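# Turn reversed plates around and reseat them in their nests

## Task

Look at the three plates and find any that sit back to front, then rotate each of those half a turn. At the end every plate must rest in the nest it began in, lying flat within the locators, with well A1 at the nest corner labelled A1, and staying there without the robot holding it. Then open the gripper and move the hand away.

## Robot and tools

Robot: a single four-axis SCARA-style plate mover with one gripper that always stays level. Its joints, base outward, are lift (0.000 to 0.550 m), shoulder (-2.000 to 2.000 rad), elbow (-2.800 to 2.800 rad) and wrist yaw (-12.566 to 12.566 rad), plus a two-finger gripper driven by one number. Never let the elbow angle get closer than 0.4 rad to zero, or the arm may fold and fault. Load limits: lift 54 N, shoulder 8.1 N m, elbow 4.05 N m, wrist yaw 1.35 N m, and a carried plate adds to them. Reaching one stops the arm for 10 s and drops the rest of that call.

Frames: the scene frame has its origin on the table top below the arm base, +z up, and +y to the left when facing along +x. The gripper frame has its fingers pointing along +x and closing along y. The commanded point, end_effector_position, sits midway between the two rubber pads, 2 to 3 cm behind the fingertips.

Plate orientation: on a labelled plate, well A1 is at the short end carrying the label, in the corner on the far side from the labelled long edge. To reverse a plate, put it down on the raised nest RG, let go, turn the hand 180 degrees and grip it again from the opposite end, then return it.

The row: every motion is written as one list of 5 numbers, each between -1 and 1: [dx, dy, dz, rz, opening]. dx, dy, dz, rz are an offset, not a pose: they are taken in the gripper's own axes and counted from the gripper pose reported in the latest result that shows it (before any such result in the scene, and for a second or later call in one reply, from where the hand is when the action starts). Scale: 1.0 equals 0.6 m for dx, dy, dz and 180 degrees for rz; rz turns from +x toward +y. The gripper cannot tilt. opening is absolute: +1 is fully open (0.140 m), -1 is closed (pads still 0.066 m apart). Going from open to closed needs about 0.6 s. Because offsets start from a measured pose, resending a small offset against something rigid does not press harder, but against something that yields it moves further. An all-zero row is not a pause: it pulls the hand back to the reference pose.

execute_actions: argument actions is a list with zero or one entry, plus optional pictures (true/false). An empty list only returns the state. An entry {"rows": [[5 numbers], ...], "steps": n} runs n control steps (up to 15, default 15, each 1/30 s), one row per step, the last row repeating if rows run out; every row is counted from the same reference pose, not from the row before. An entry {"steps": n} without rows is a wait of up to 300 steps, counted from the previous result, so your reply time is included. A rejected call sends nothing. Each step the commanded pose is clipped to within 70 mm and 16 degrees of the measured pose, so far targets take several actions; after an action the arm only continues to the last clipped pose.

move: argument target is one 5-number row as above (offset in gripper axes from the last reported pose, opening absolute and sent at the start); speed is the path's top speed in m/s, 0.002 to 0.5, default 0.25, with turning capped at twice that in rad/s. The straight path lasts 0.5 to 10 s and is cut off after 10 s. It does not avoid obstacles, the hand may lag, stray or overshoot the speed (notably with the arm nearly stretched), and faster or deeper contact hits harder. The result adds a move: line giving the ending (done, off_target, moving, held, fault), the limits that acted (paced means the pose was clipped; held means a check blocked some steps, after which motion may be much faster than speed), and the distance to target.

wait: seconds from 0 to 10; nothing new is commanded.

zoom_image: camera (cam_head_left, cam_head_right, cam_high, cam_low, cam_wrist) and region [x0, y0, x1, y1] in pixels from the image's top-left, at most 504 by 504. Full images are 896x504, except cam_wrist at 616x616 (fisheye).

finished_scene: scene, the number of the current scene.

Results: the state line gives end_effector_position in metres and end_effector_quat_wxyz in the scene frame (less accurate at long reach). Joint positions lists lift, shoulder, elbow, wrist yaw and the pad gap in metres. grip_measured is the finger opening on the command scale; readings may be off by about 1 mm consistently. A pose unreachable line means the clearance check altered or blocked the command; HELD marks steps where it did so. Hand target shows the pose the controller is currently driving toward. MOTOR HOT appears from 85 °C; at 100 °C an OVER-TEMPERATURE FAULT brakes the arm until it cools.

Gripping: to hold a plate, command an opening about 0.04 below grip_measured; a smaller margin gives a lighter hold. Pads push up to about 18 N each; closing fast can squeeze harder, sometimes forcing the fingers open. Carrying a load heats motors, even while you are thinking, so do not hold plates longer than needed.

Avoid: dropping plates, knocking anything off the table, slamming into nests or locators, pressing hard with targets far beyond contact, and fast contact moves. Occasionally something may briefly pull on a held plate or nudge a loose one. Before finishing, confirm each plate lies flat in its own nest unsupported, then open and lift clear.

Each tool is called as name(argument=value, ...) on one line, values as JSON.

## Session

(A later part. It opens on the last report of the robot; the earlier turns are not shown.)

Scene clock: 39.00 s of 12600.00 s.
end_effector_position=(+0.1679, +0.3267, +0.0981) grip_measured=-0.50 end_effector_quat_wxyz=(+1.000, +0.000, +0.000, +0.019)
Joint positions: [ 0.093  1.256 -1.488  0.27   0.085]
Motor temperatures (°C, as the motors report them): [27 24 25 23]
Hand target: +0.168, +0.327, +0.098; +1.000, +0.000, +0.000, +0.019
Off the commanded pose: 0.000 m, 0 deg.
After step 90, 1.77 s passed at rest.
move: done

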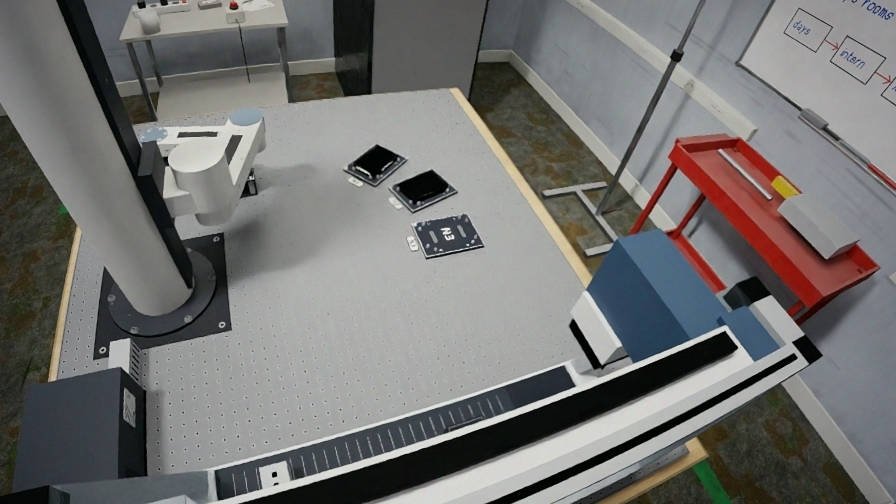

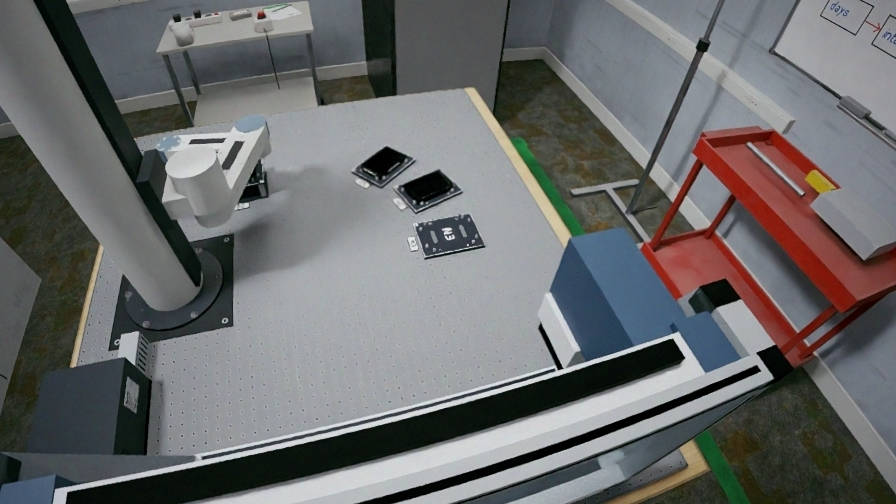

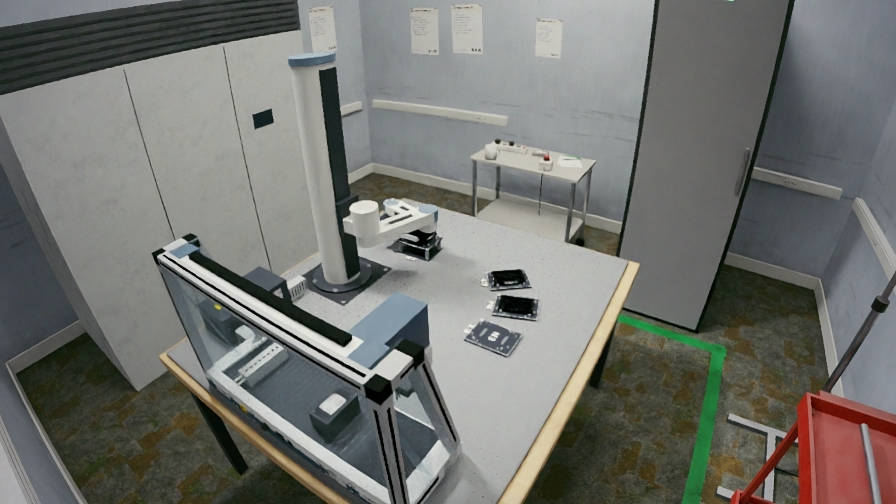

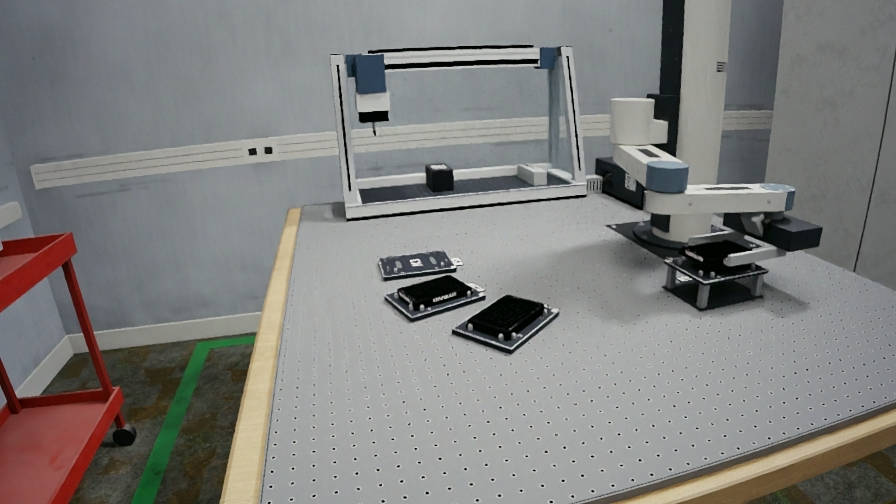

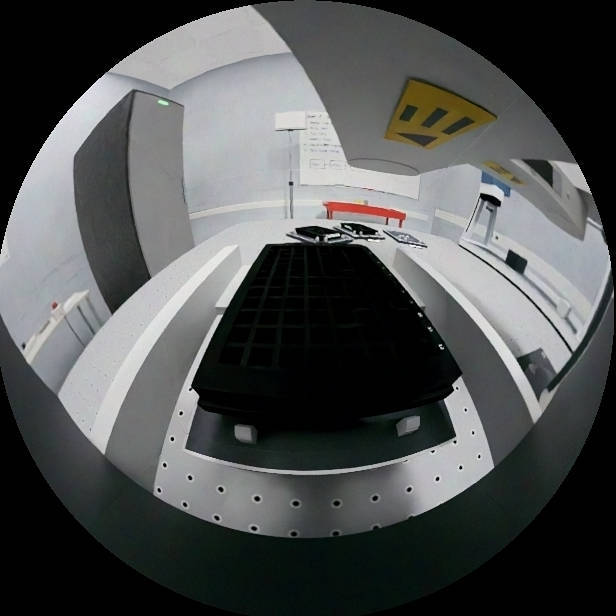

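move(target=[0.0014,-0.0003,-0.0298,-0.001,-0.55], speed=0.02)

zoom_image(camera="cam_wrist", region=[160, 200, 480, 520])

Scene clock: 42.80 s of 12600.00 s.
end_effector_position=(+0.1687, +0.3264, +0.0801) grip_measured=-0.50 end_effector_quat_wxyz=(+1.000, +0.000, +0.000, +0.017)
Joint positions: [ 0.075  1.254 -1.487  0.268  0.085]
Motor temperatures (°C, as the motors report them): [27 24 25 23]
Hand target: +0.169, +0.327, +0.080; +1.000, +0.000, +0.000, +0.018
Off the commanded pose: 0.000 m, 0 deg.
move: done

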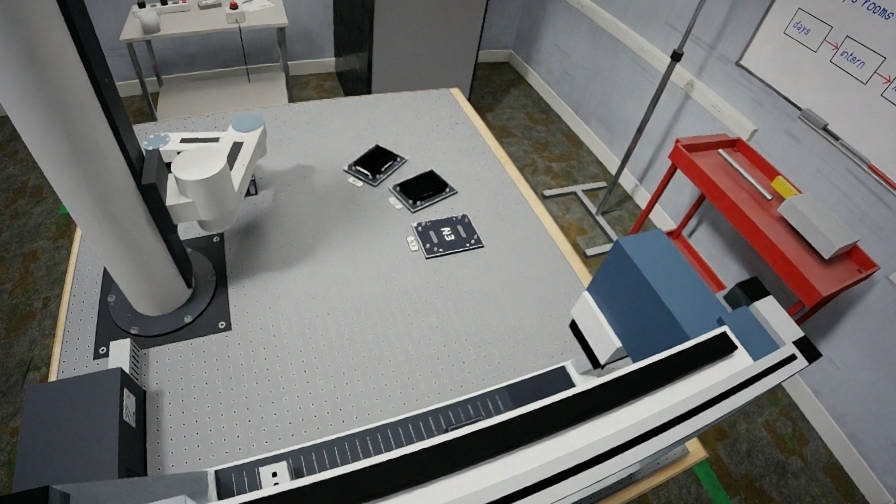

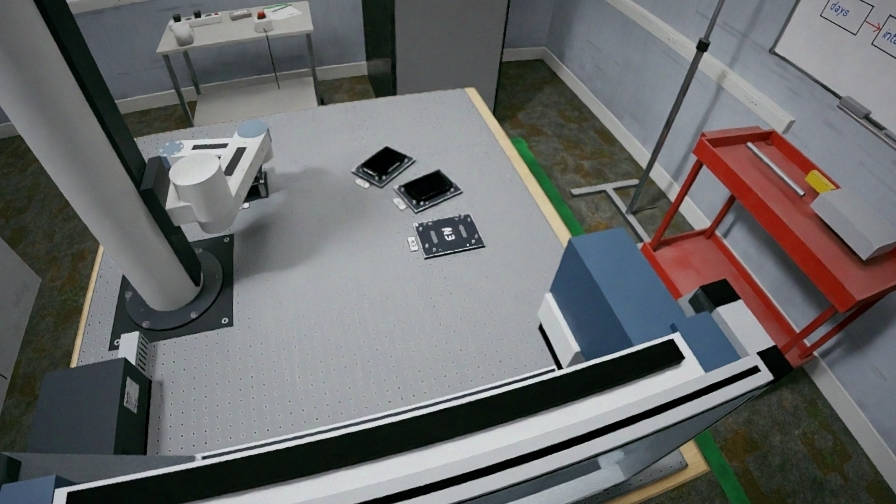

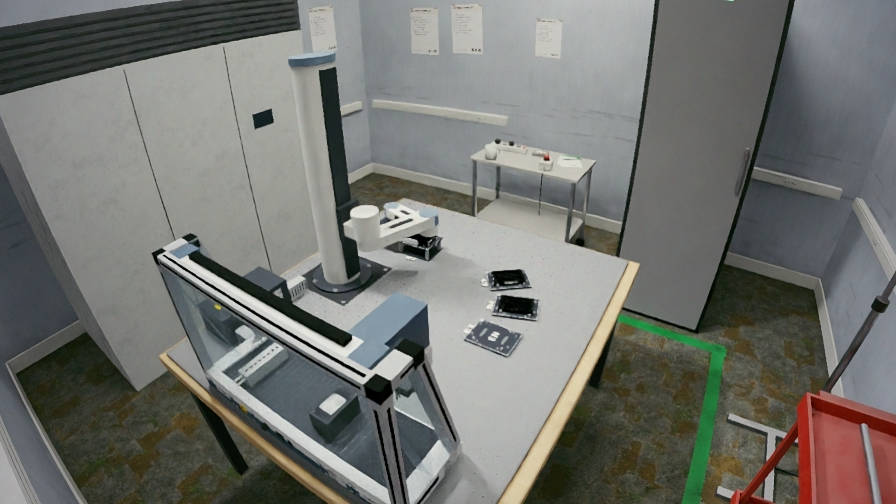

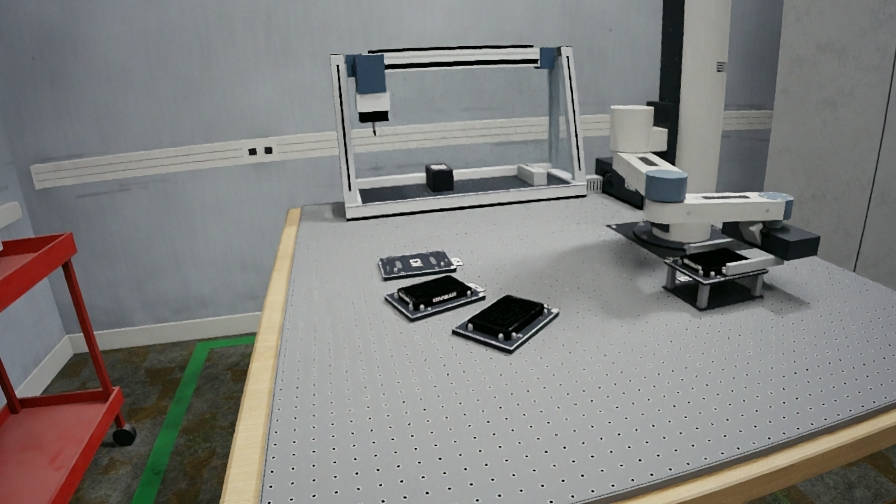

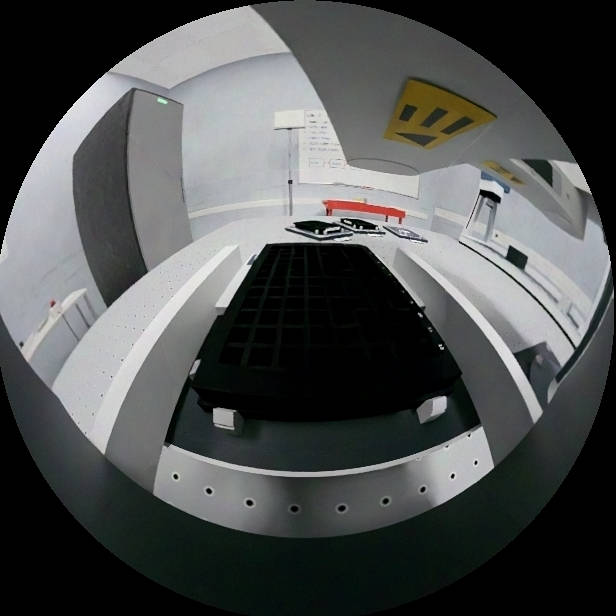

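Region (160, 200, 480, 520) of cam_wrist's 616x616 image, scaled by 1.575, with more detail than that image has.

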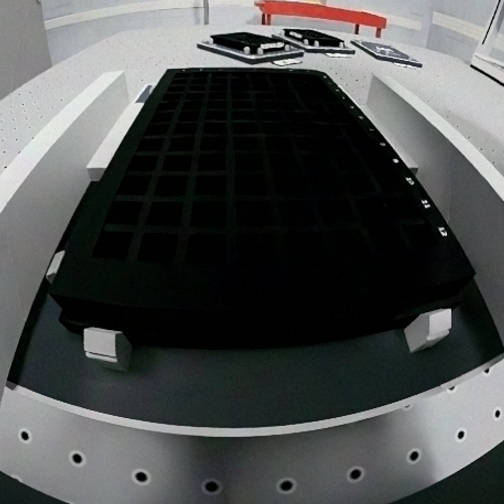

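execute_actions(actions=[{"rows":[[0,0,0,0,-0.1],[0,0,0,0,-0.1],[0,0,0,0,-0.1],[0,0,0,0,-0.1],[0,0,0,0,-0.1],[0,0,0,0,-0.1],[0,0,0.04,0,-0.1]],"steps":15}], pictures=false)

move(target=[-0.0105,0,0,-0.995,-0.1], speed=0.5)

move(target=[0,0,-0.0403,-0.005,-0.1], speed=0.06)

zoom_image(camera="cam_wrist", region=[160, 200, 480, 520])

Scene clock: 48.37 s of 12600.00 s.
end_effector_position=(+0.1687, +0.3264, +0.1043) grip_measured=-0.10 end_effector_quat_wxyz=(+1.000, +0.000, +0.000, +0.017)
Joint positions: [ 0.099  1.254 -1.487  0.268  0.099]
Motor temperatures (°C, as the motors report them): [27 24 25 23]
Hand target: +0.169, +0.326, +0.104; +1.000, +0.000, +0.000, +0.017
Off the commanded pose: 0.000 m, 0 deg.
Steps of this call (steps 1 to 90: nothing new was sent; then 2.07 s passed at rest; steps 91 to 105: all 15 steps of this action). Readings (end_effector_position):
91: (+0.1687, +0.3264, +0.0801)
92: (+0.1687, +0.3264, +0.0801)
94: (+0.1687, +0.3264, +0.0801)
98: (+0.1687, +0.3264, +0.0813)
105: the state above

Scene clock: 52.17 s of 12600.00 s.
end_effector_position=(+0.1624, +0.3263, +0.1042) grip_measured=-0.10 end_effector_quat_wxyz=(-0.025, -0.000, -0.000, +1.000)
Joint positions: [ 0.099  0.47  -1.506 -2.056  0.099]
Motor temperatures (°C, as the motors report them): [27 24 25 23]
Hand target: +0.162, +0.326, +0.104; -0.025, -0.000, -0.000, +1.000
Off the commanded pose: 0.000 m, 0 deg.
move: done

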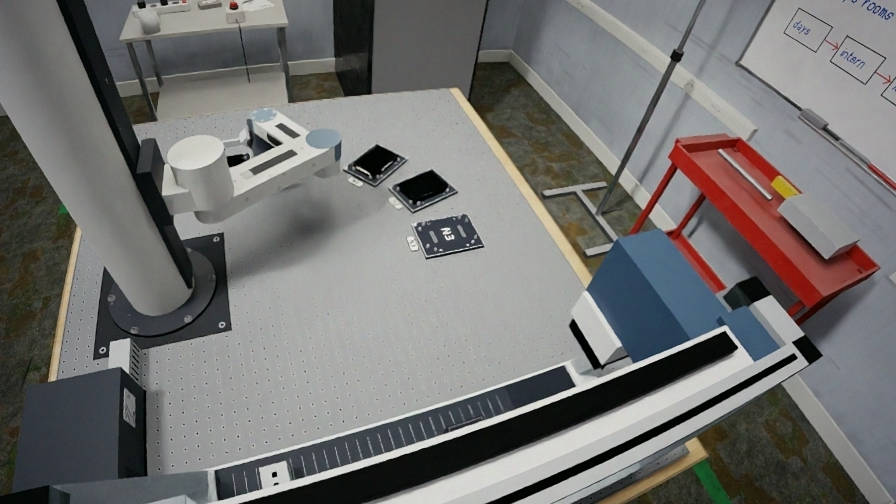

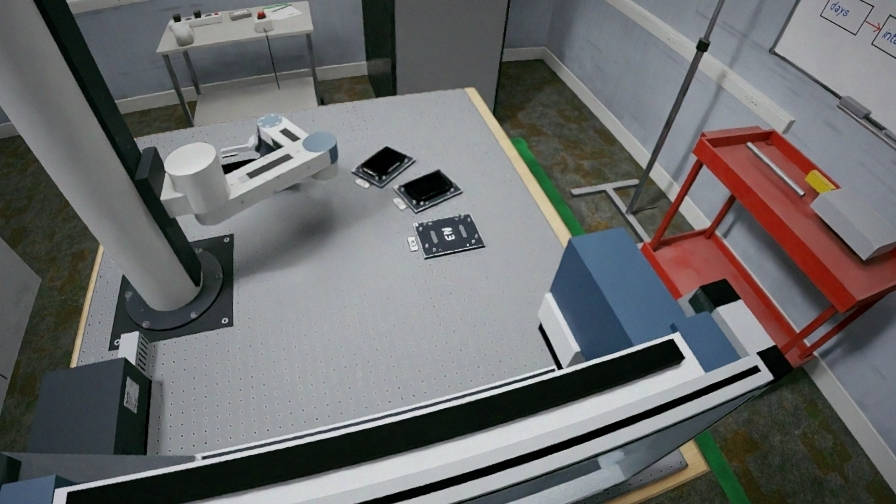

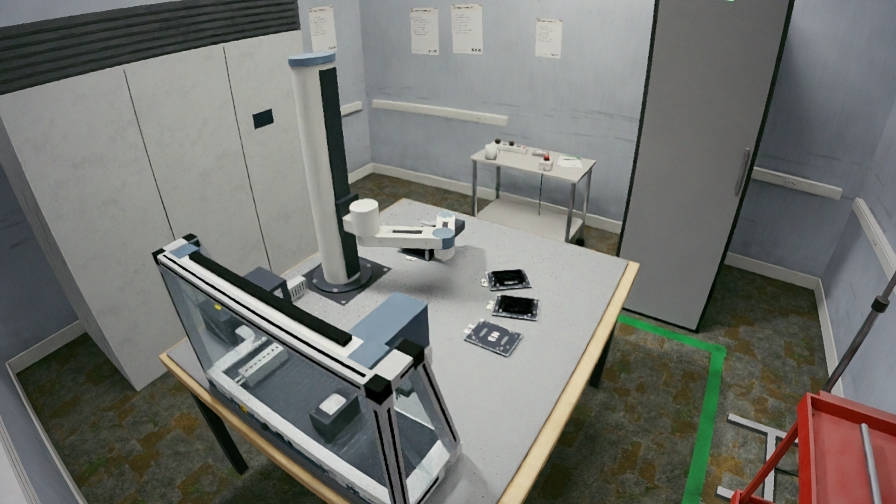

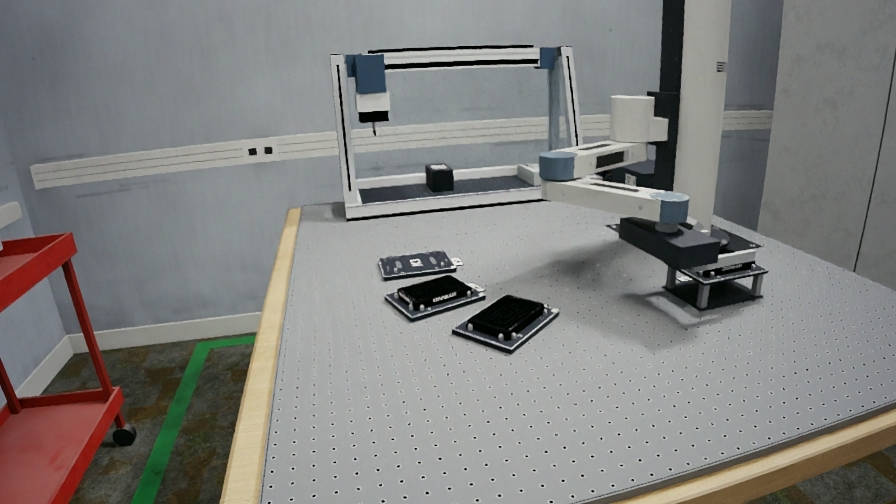

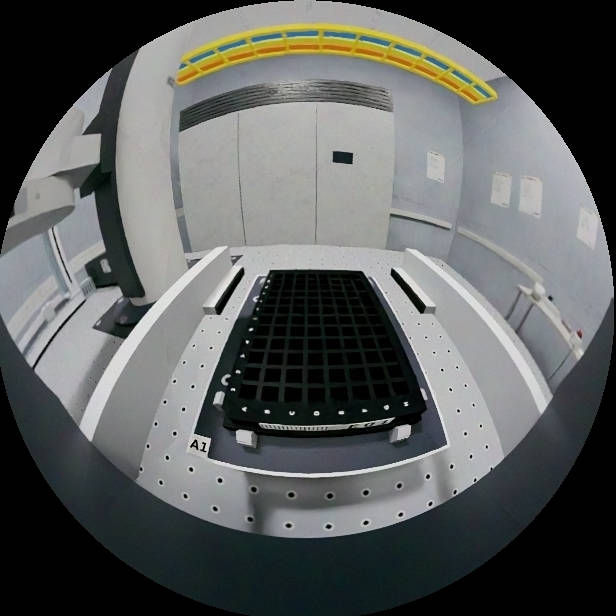

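Scene clock: 52.90 s of 12600.00 s.
end_effector_position=(+0.1624, +0.3263, +0.0799) grip_measured=-0.10 end_effector_quat_wxyz=(-0.017, -0.000, -0.000, +1.000)
Joint positions: [ 0.075  0.463 -1.495 -2.075  0.099]
Motor temperatures (°C, as the motors report them): [27 24 25 23]
Hand target: +0.162, +0.326, +0.080; -0.017, -0.000, -0.000, +1.000
Off the commanded pose: 0.000 m, 0 deg.
move: done

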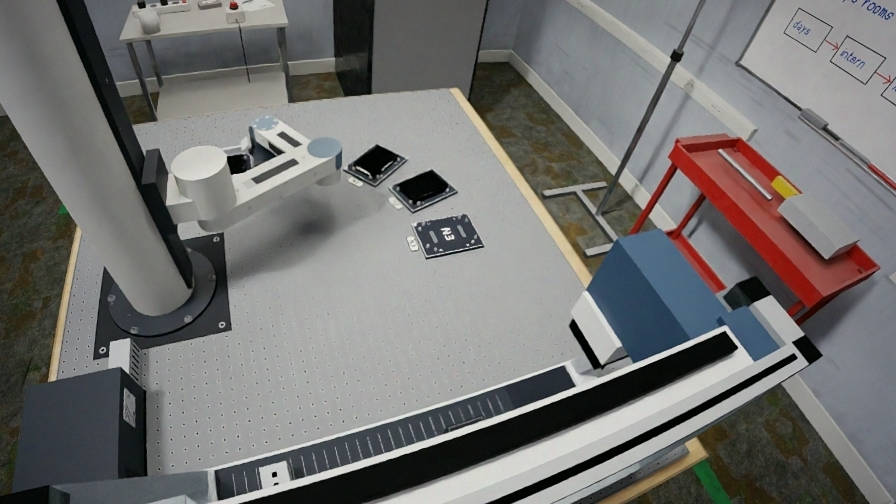

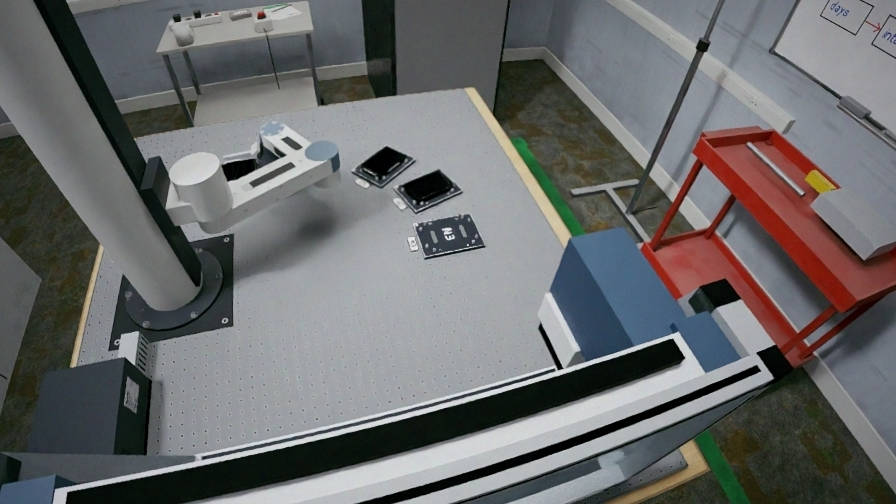

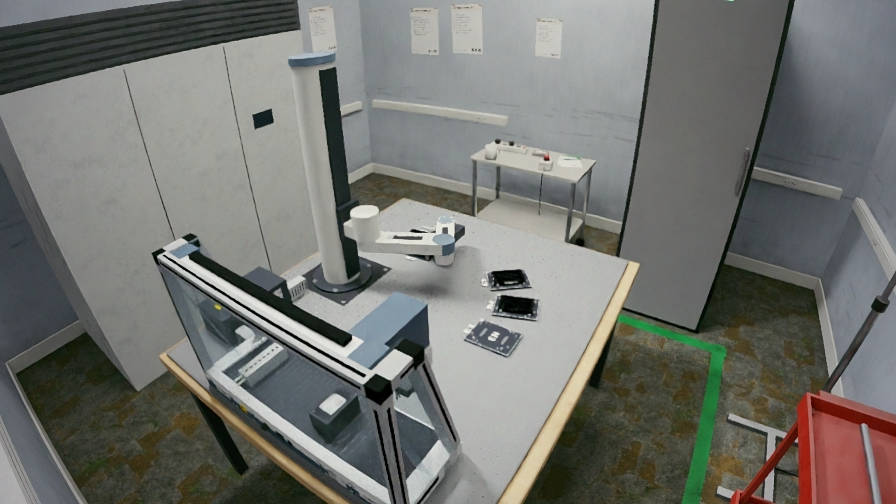

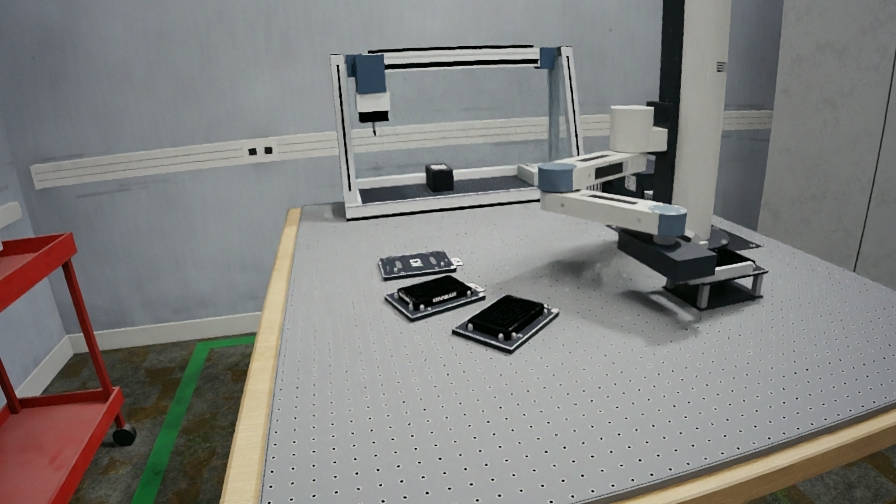

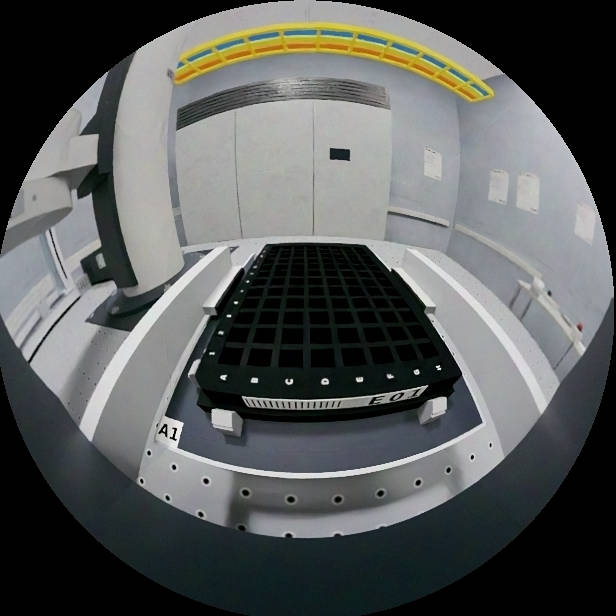

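Region (160, 200, 480, 520) of cam_wrist's 616x616 image, scaled by 1.575, with more detail than that image has.

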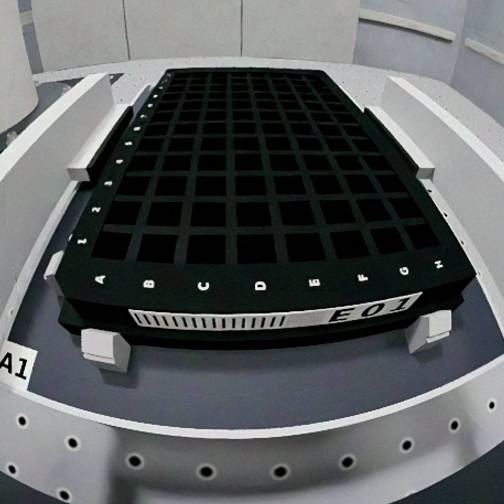

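execute_actions(actions=[{"rows":[[0,0,0,0,-0.2],[0,0,0,0,-0.3],[0,0,0,0,-0.38],[0,0,0,0,-0.43],[0,0,0,0,-0.45],[0,0,0,0,-0.47],[0,0,0,0,-0.49],[0,0,0,0,-0.51],[0,0,0,0,-0.53],[0,0,0,0,-0.55]],"steps":15}], pictures=false)

execute_actions(actions=[{"rows":[[0,0,0.003,0,-0.55],[0,0,0.007,0,-0.55],[0,0,0.012,0,-0.55],[0,0,0.018,0,-0.55],[0,0,0.025,0,-0.55],[0,0,0.032,0,-0.55],[0,0,0.039,0,-0.55],[0,0,0.045,0,-0.55],[0,0,0.05,0,-0.55]],"steps":15}], pictures=false)

move(target=[-0.8968,0.5933,-0.083,0.9883,-0.55], speed=0.5)

Scene clock: 59.07 s of 12600.00 s.
end_effector_position=(+0.1624, +0.3263, +0.0799) grip_measured=-0.50 end_effector_quat_wxyz=(-0.017, -0.000, -0.000, +1.000)
Joint positions: [ 0.075  0.463 -1.495 -2.075  0.085]
Motor temperatures (°C, as the motors report them): [27 24 25 23]
Hand target: +0.162, +0.326, +0.080; -0.017, -0.000, -0.000, +1.000
Off the commanded pose: 0.000 m, 0 deg.
Steps of this call (steps 1 to 90: nothing new was sent; then 2.67 s passed at rest; steps 91 to 105: all 15 steps of this action). Readings (end_effector_position):
91: (+0.1624, +0.3263, +0.0799)
92: (+0.1624, +0.3263, +0.0799)
94: (+0.1624, +0.3263, +0.0799)
98: (+0.1624, +0.3263, +0.0799)
105: the state above

Scene clock: 59.57 s of 12600.00 s.
end_effector_position=(+0.1624, +0.3263, +0.1100) grip_measured=-0.50 end_effector_quat_wxyz=(-0.017, -0.000, -0.000, +1.000)
Joint positions: [ 0.105  0.463 -1.495 -2.075  0.085]
Motor temperatures (°C, as the motors report them): [27 24 25 23]
Hand target: +0.162, +0.326, +0.110; -0.017, -0.000, -0.000, +1.000
Off the commanded pose: 0.000 m, 0 deg.
Steps of this call (steps 1 to 15: all 15 steps of this action). Readings (end_effector_position):
1: (+0.1624, +0.3263, +0.0800)
2: (+0.1624, +0.3263, +0.0810)
4: (+0.1624, +0.3263, +0.0856)
8: (+0.1624, +0.3263, +0.0995)
15: the state above

Scene clock: 63.40 s of 12600.00 s.
end_effector_position=(+0.7126, -0.0109, +0.0602) grip_measured=-0.50 end_effector_quat_wxyz=(+1.000, +0.000, +0.000, -0.001)
Joint positions: [ 0.055 -0.664 -1.737  2.398  0.085]
Motor temperatures (°C, as the motors report them): [27 24 25 23]
Hand target: +0.713, -0.011, +0.060; +1.000, +0.000, +0.000, -0.001
Off the commanded pose: 0.000 m, 0 deg.
move: done

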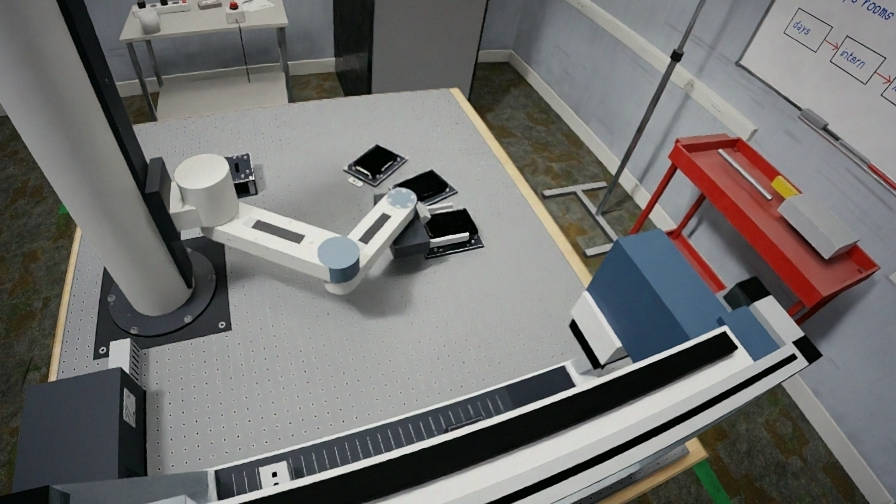

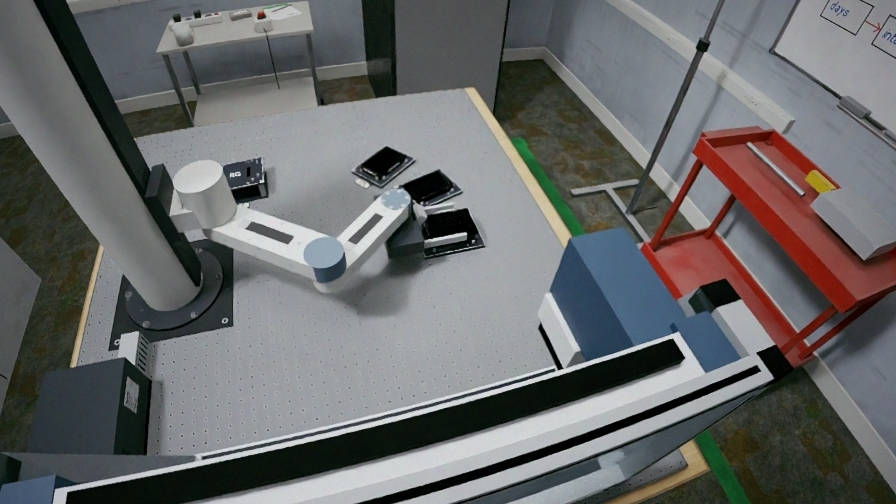

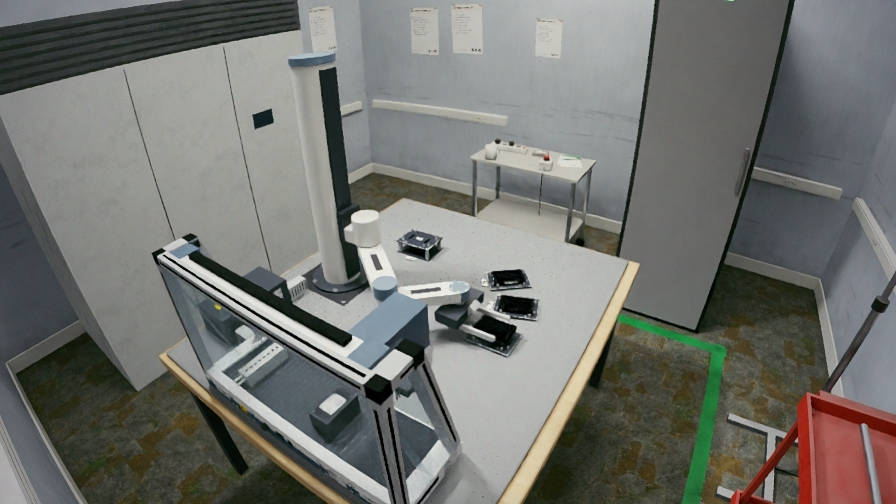

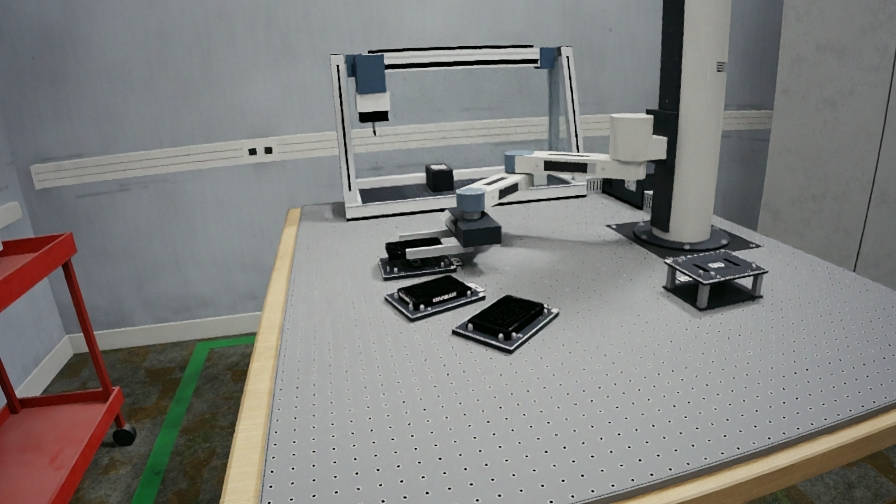

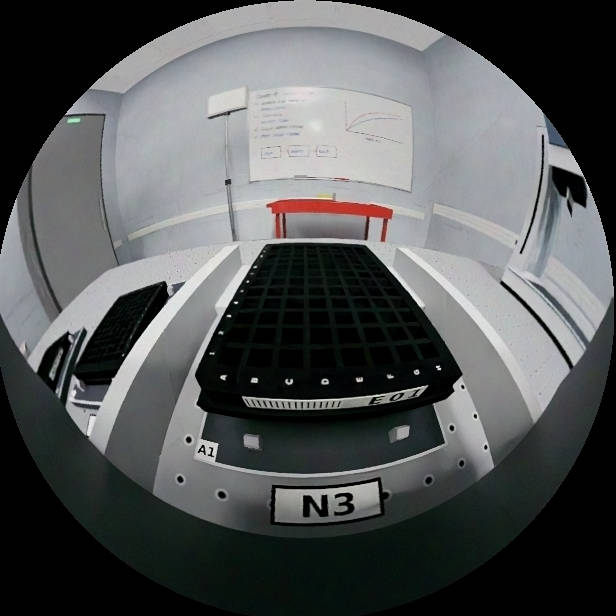

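execute_actions(actions=[])

Scene clock: 73.23 s of 12600.00 s.
end_effector_position=(+0.7126, -0.0109, +0.0602) grip_measured=-0.50 end_effector_quat_wxyz=(+1.000, +0.000, +0.000, -0.001)
Joint positions: [ 0.055 -0.664 -1.737  2.398  0.085]
Motor temperatures (°C, as the motors report them): [27 24 25 23]
Hand target: +0.713, -0.011, +0.060; +1.000, +0.000, +0.000, -0.001
Off the commanded pose: 0.000 m, 0 deg.
Steps of this call (steps 1 to 90: nothing new was sent; then 6.83 s passed at rest). Readings (end_effector_position):
1: (+0.7126, -0.0109, +0.0602)
2: (+0.7126, -0.0109, +0.0602)
4: (+0.7126, -0.0109, +0.0602)
8: (+0.7126, -0.0109, +0.0602)
90: the state above

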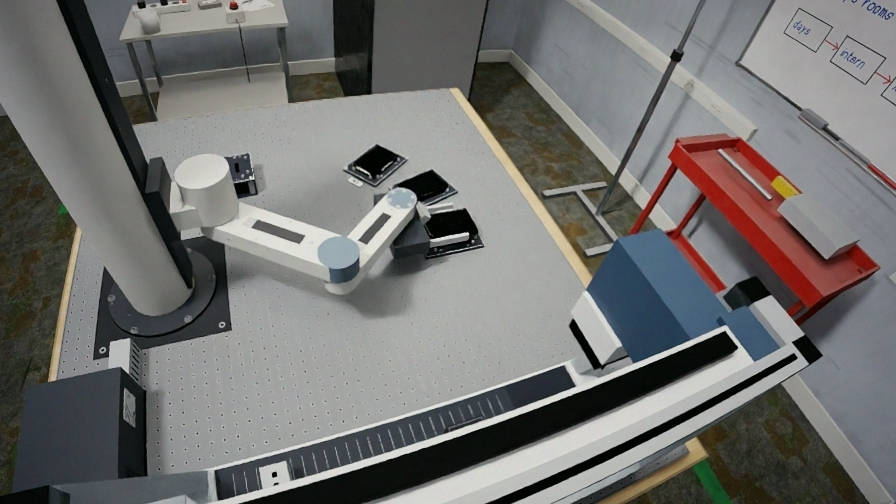

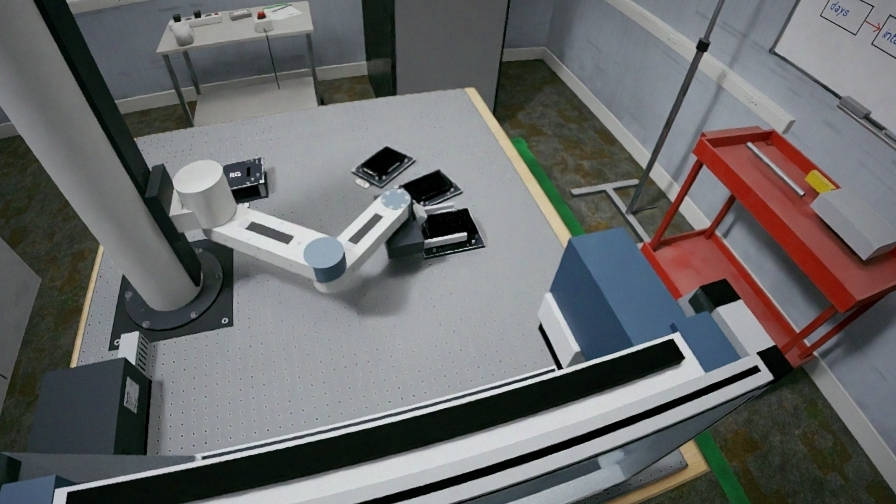

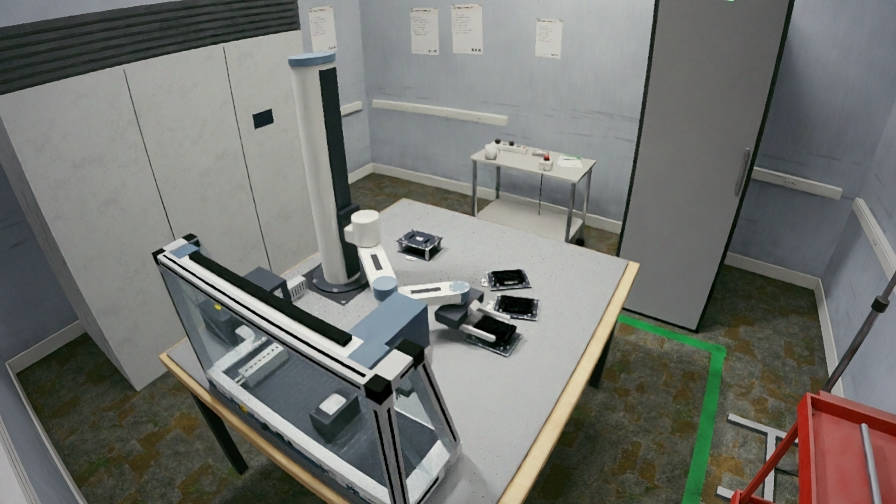

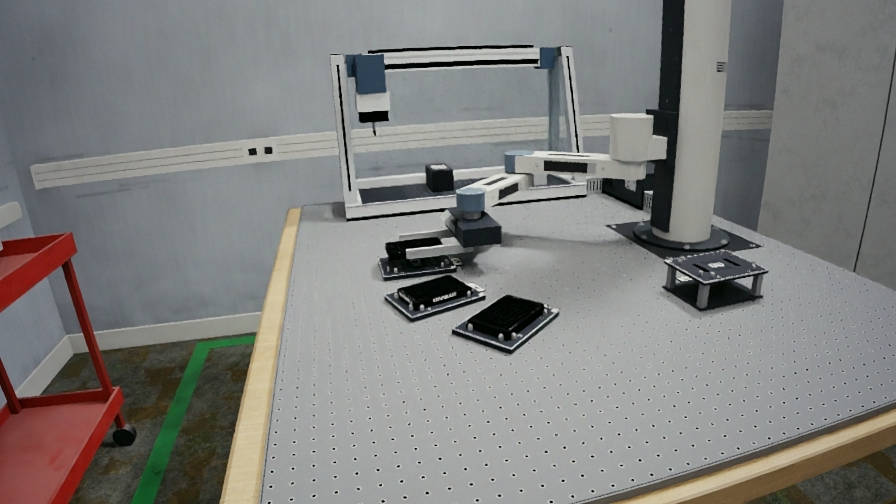

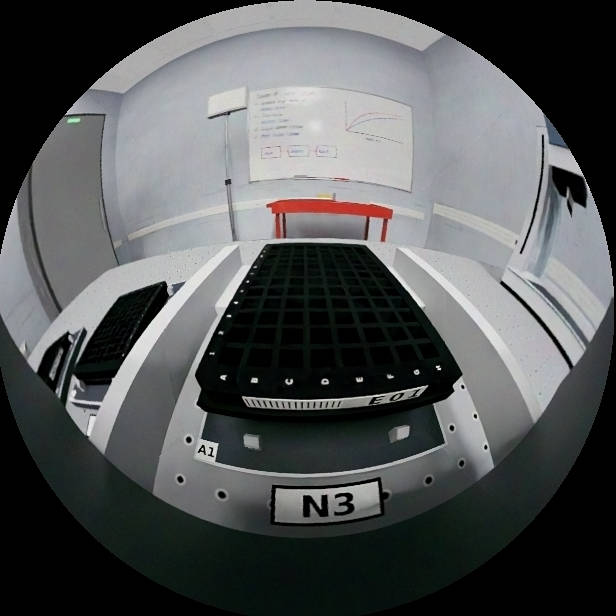

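move(target=[0,0,-0.0465,0,-0.55], speed=0.025)

zoom_image(camera="cam_wrist", region=[160,200,480,520])

Scene clock: 77.00 s of 12600.00 s.
end_effector_position=(+0.7126, -0.0109, +0.0322) grip_measured=-0.50 end_effector_quat_wxyz=(+1.000, +0.000, +0.000, -0.001)
Joint positions: [ 0.027 -0.664 -1.737  2.398  0.085]
Motor temperatures (°C, as the motors report them): [27 24 25 23]
Hand target: +0.713, -0.011, +0.032; +1.000, +0.000, +0.000, -0.001
Off the commanded pose: 0.000 m, 0 deg.
move: done

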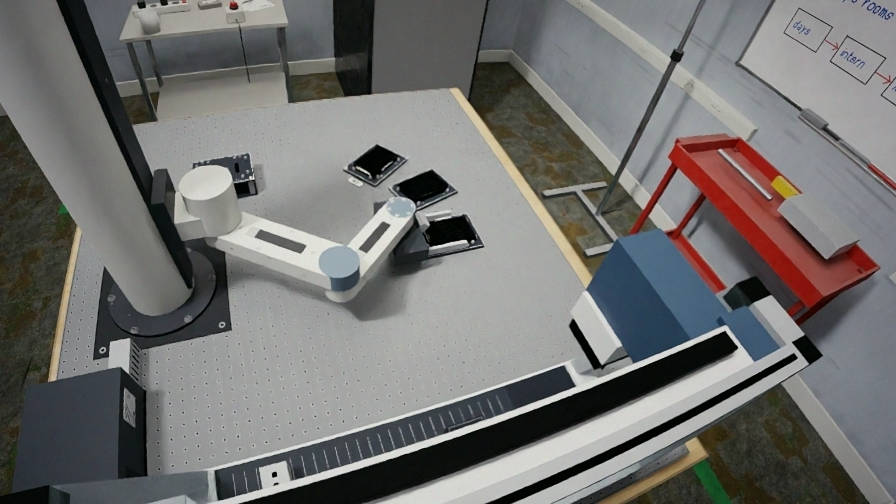

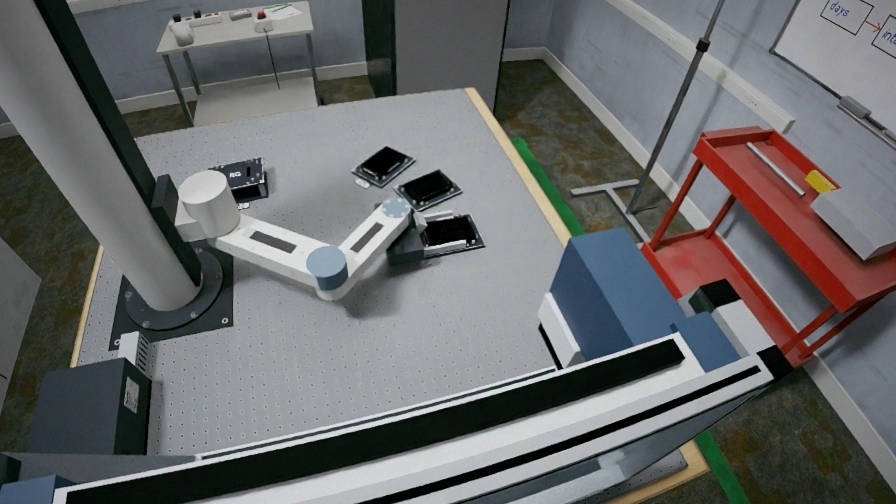

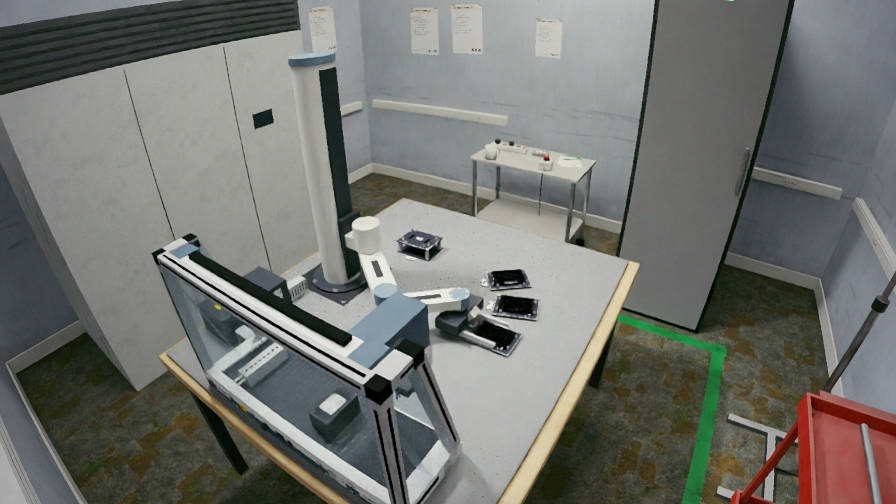

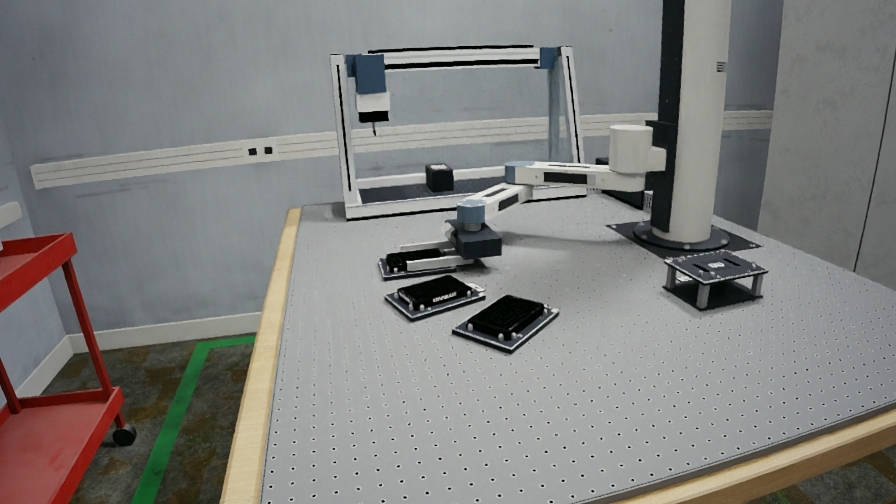

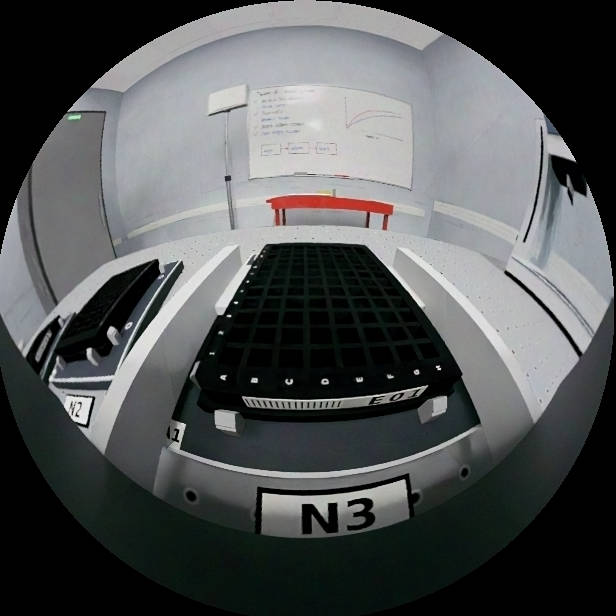

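Region (160, 200, 480, 520) of cam_wrist's 616x616 image, scaled by 1.575, with more detail than that image has.

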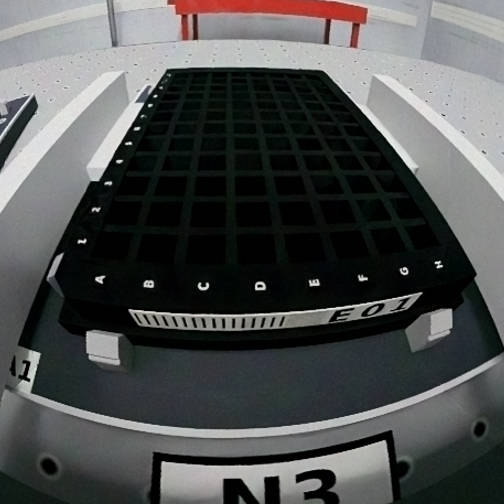

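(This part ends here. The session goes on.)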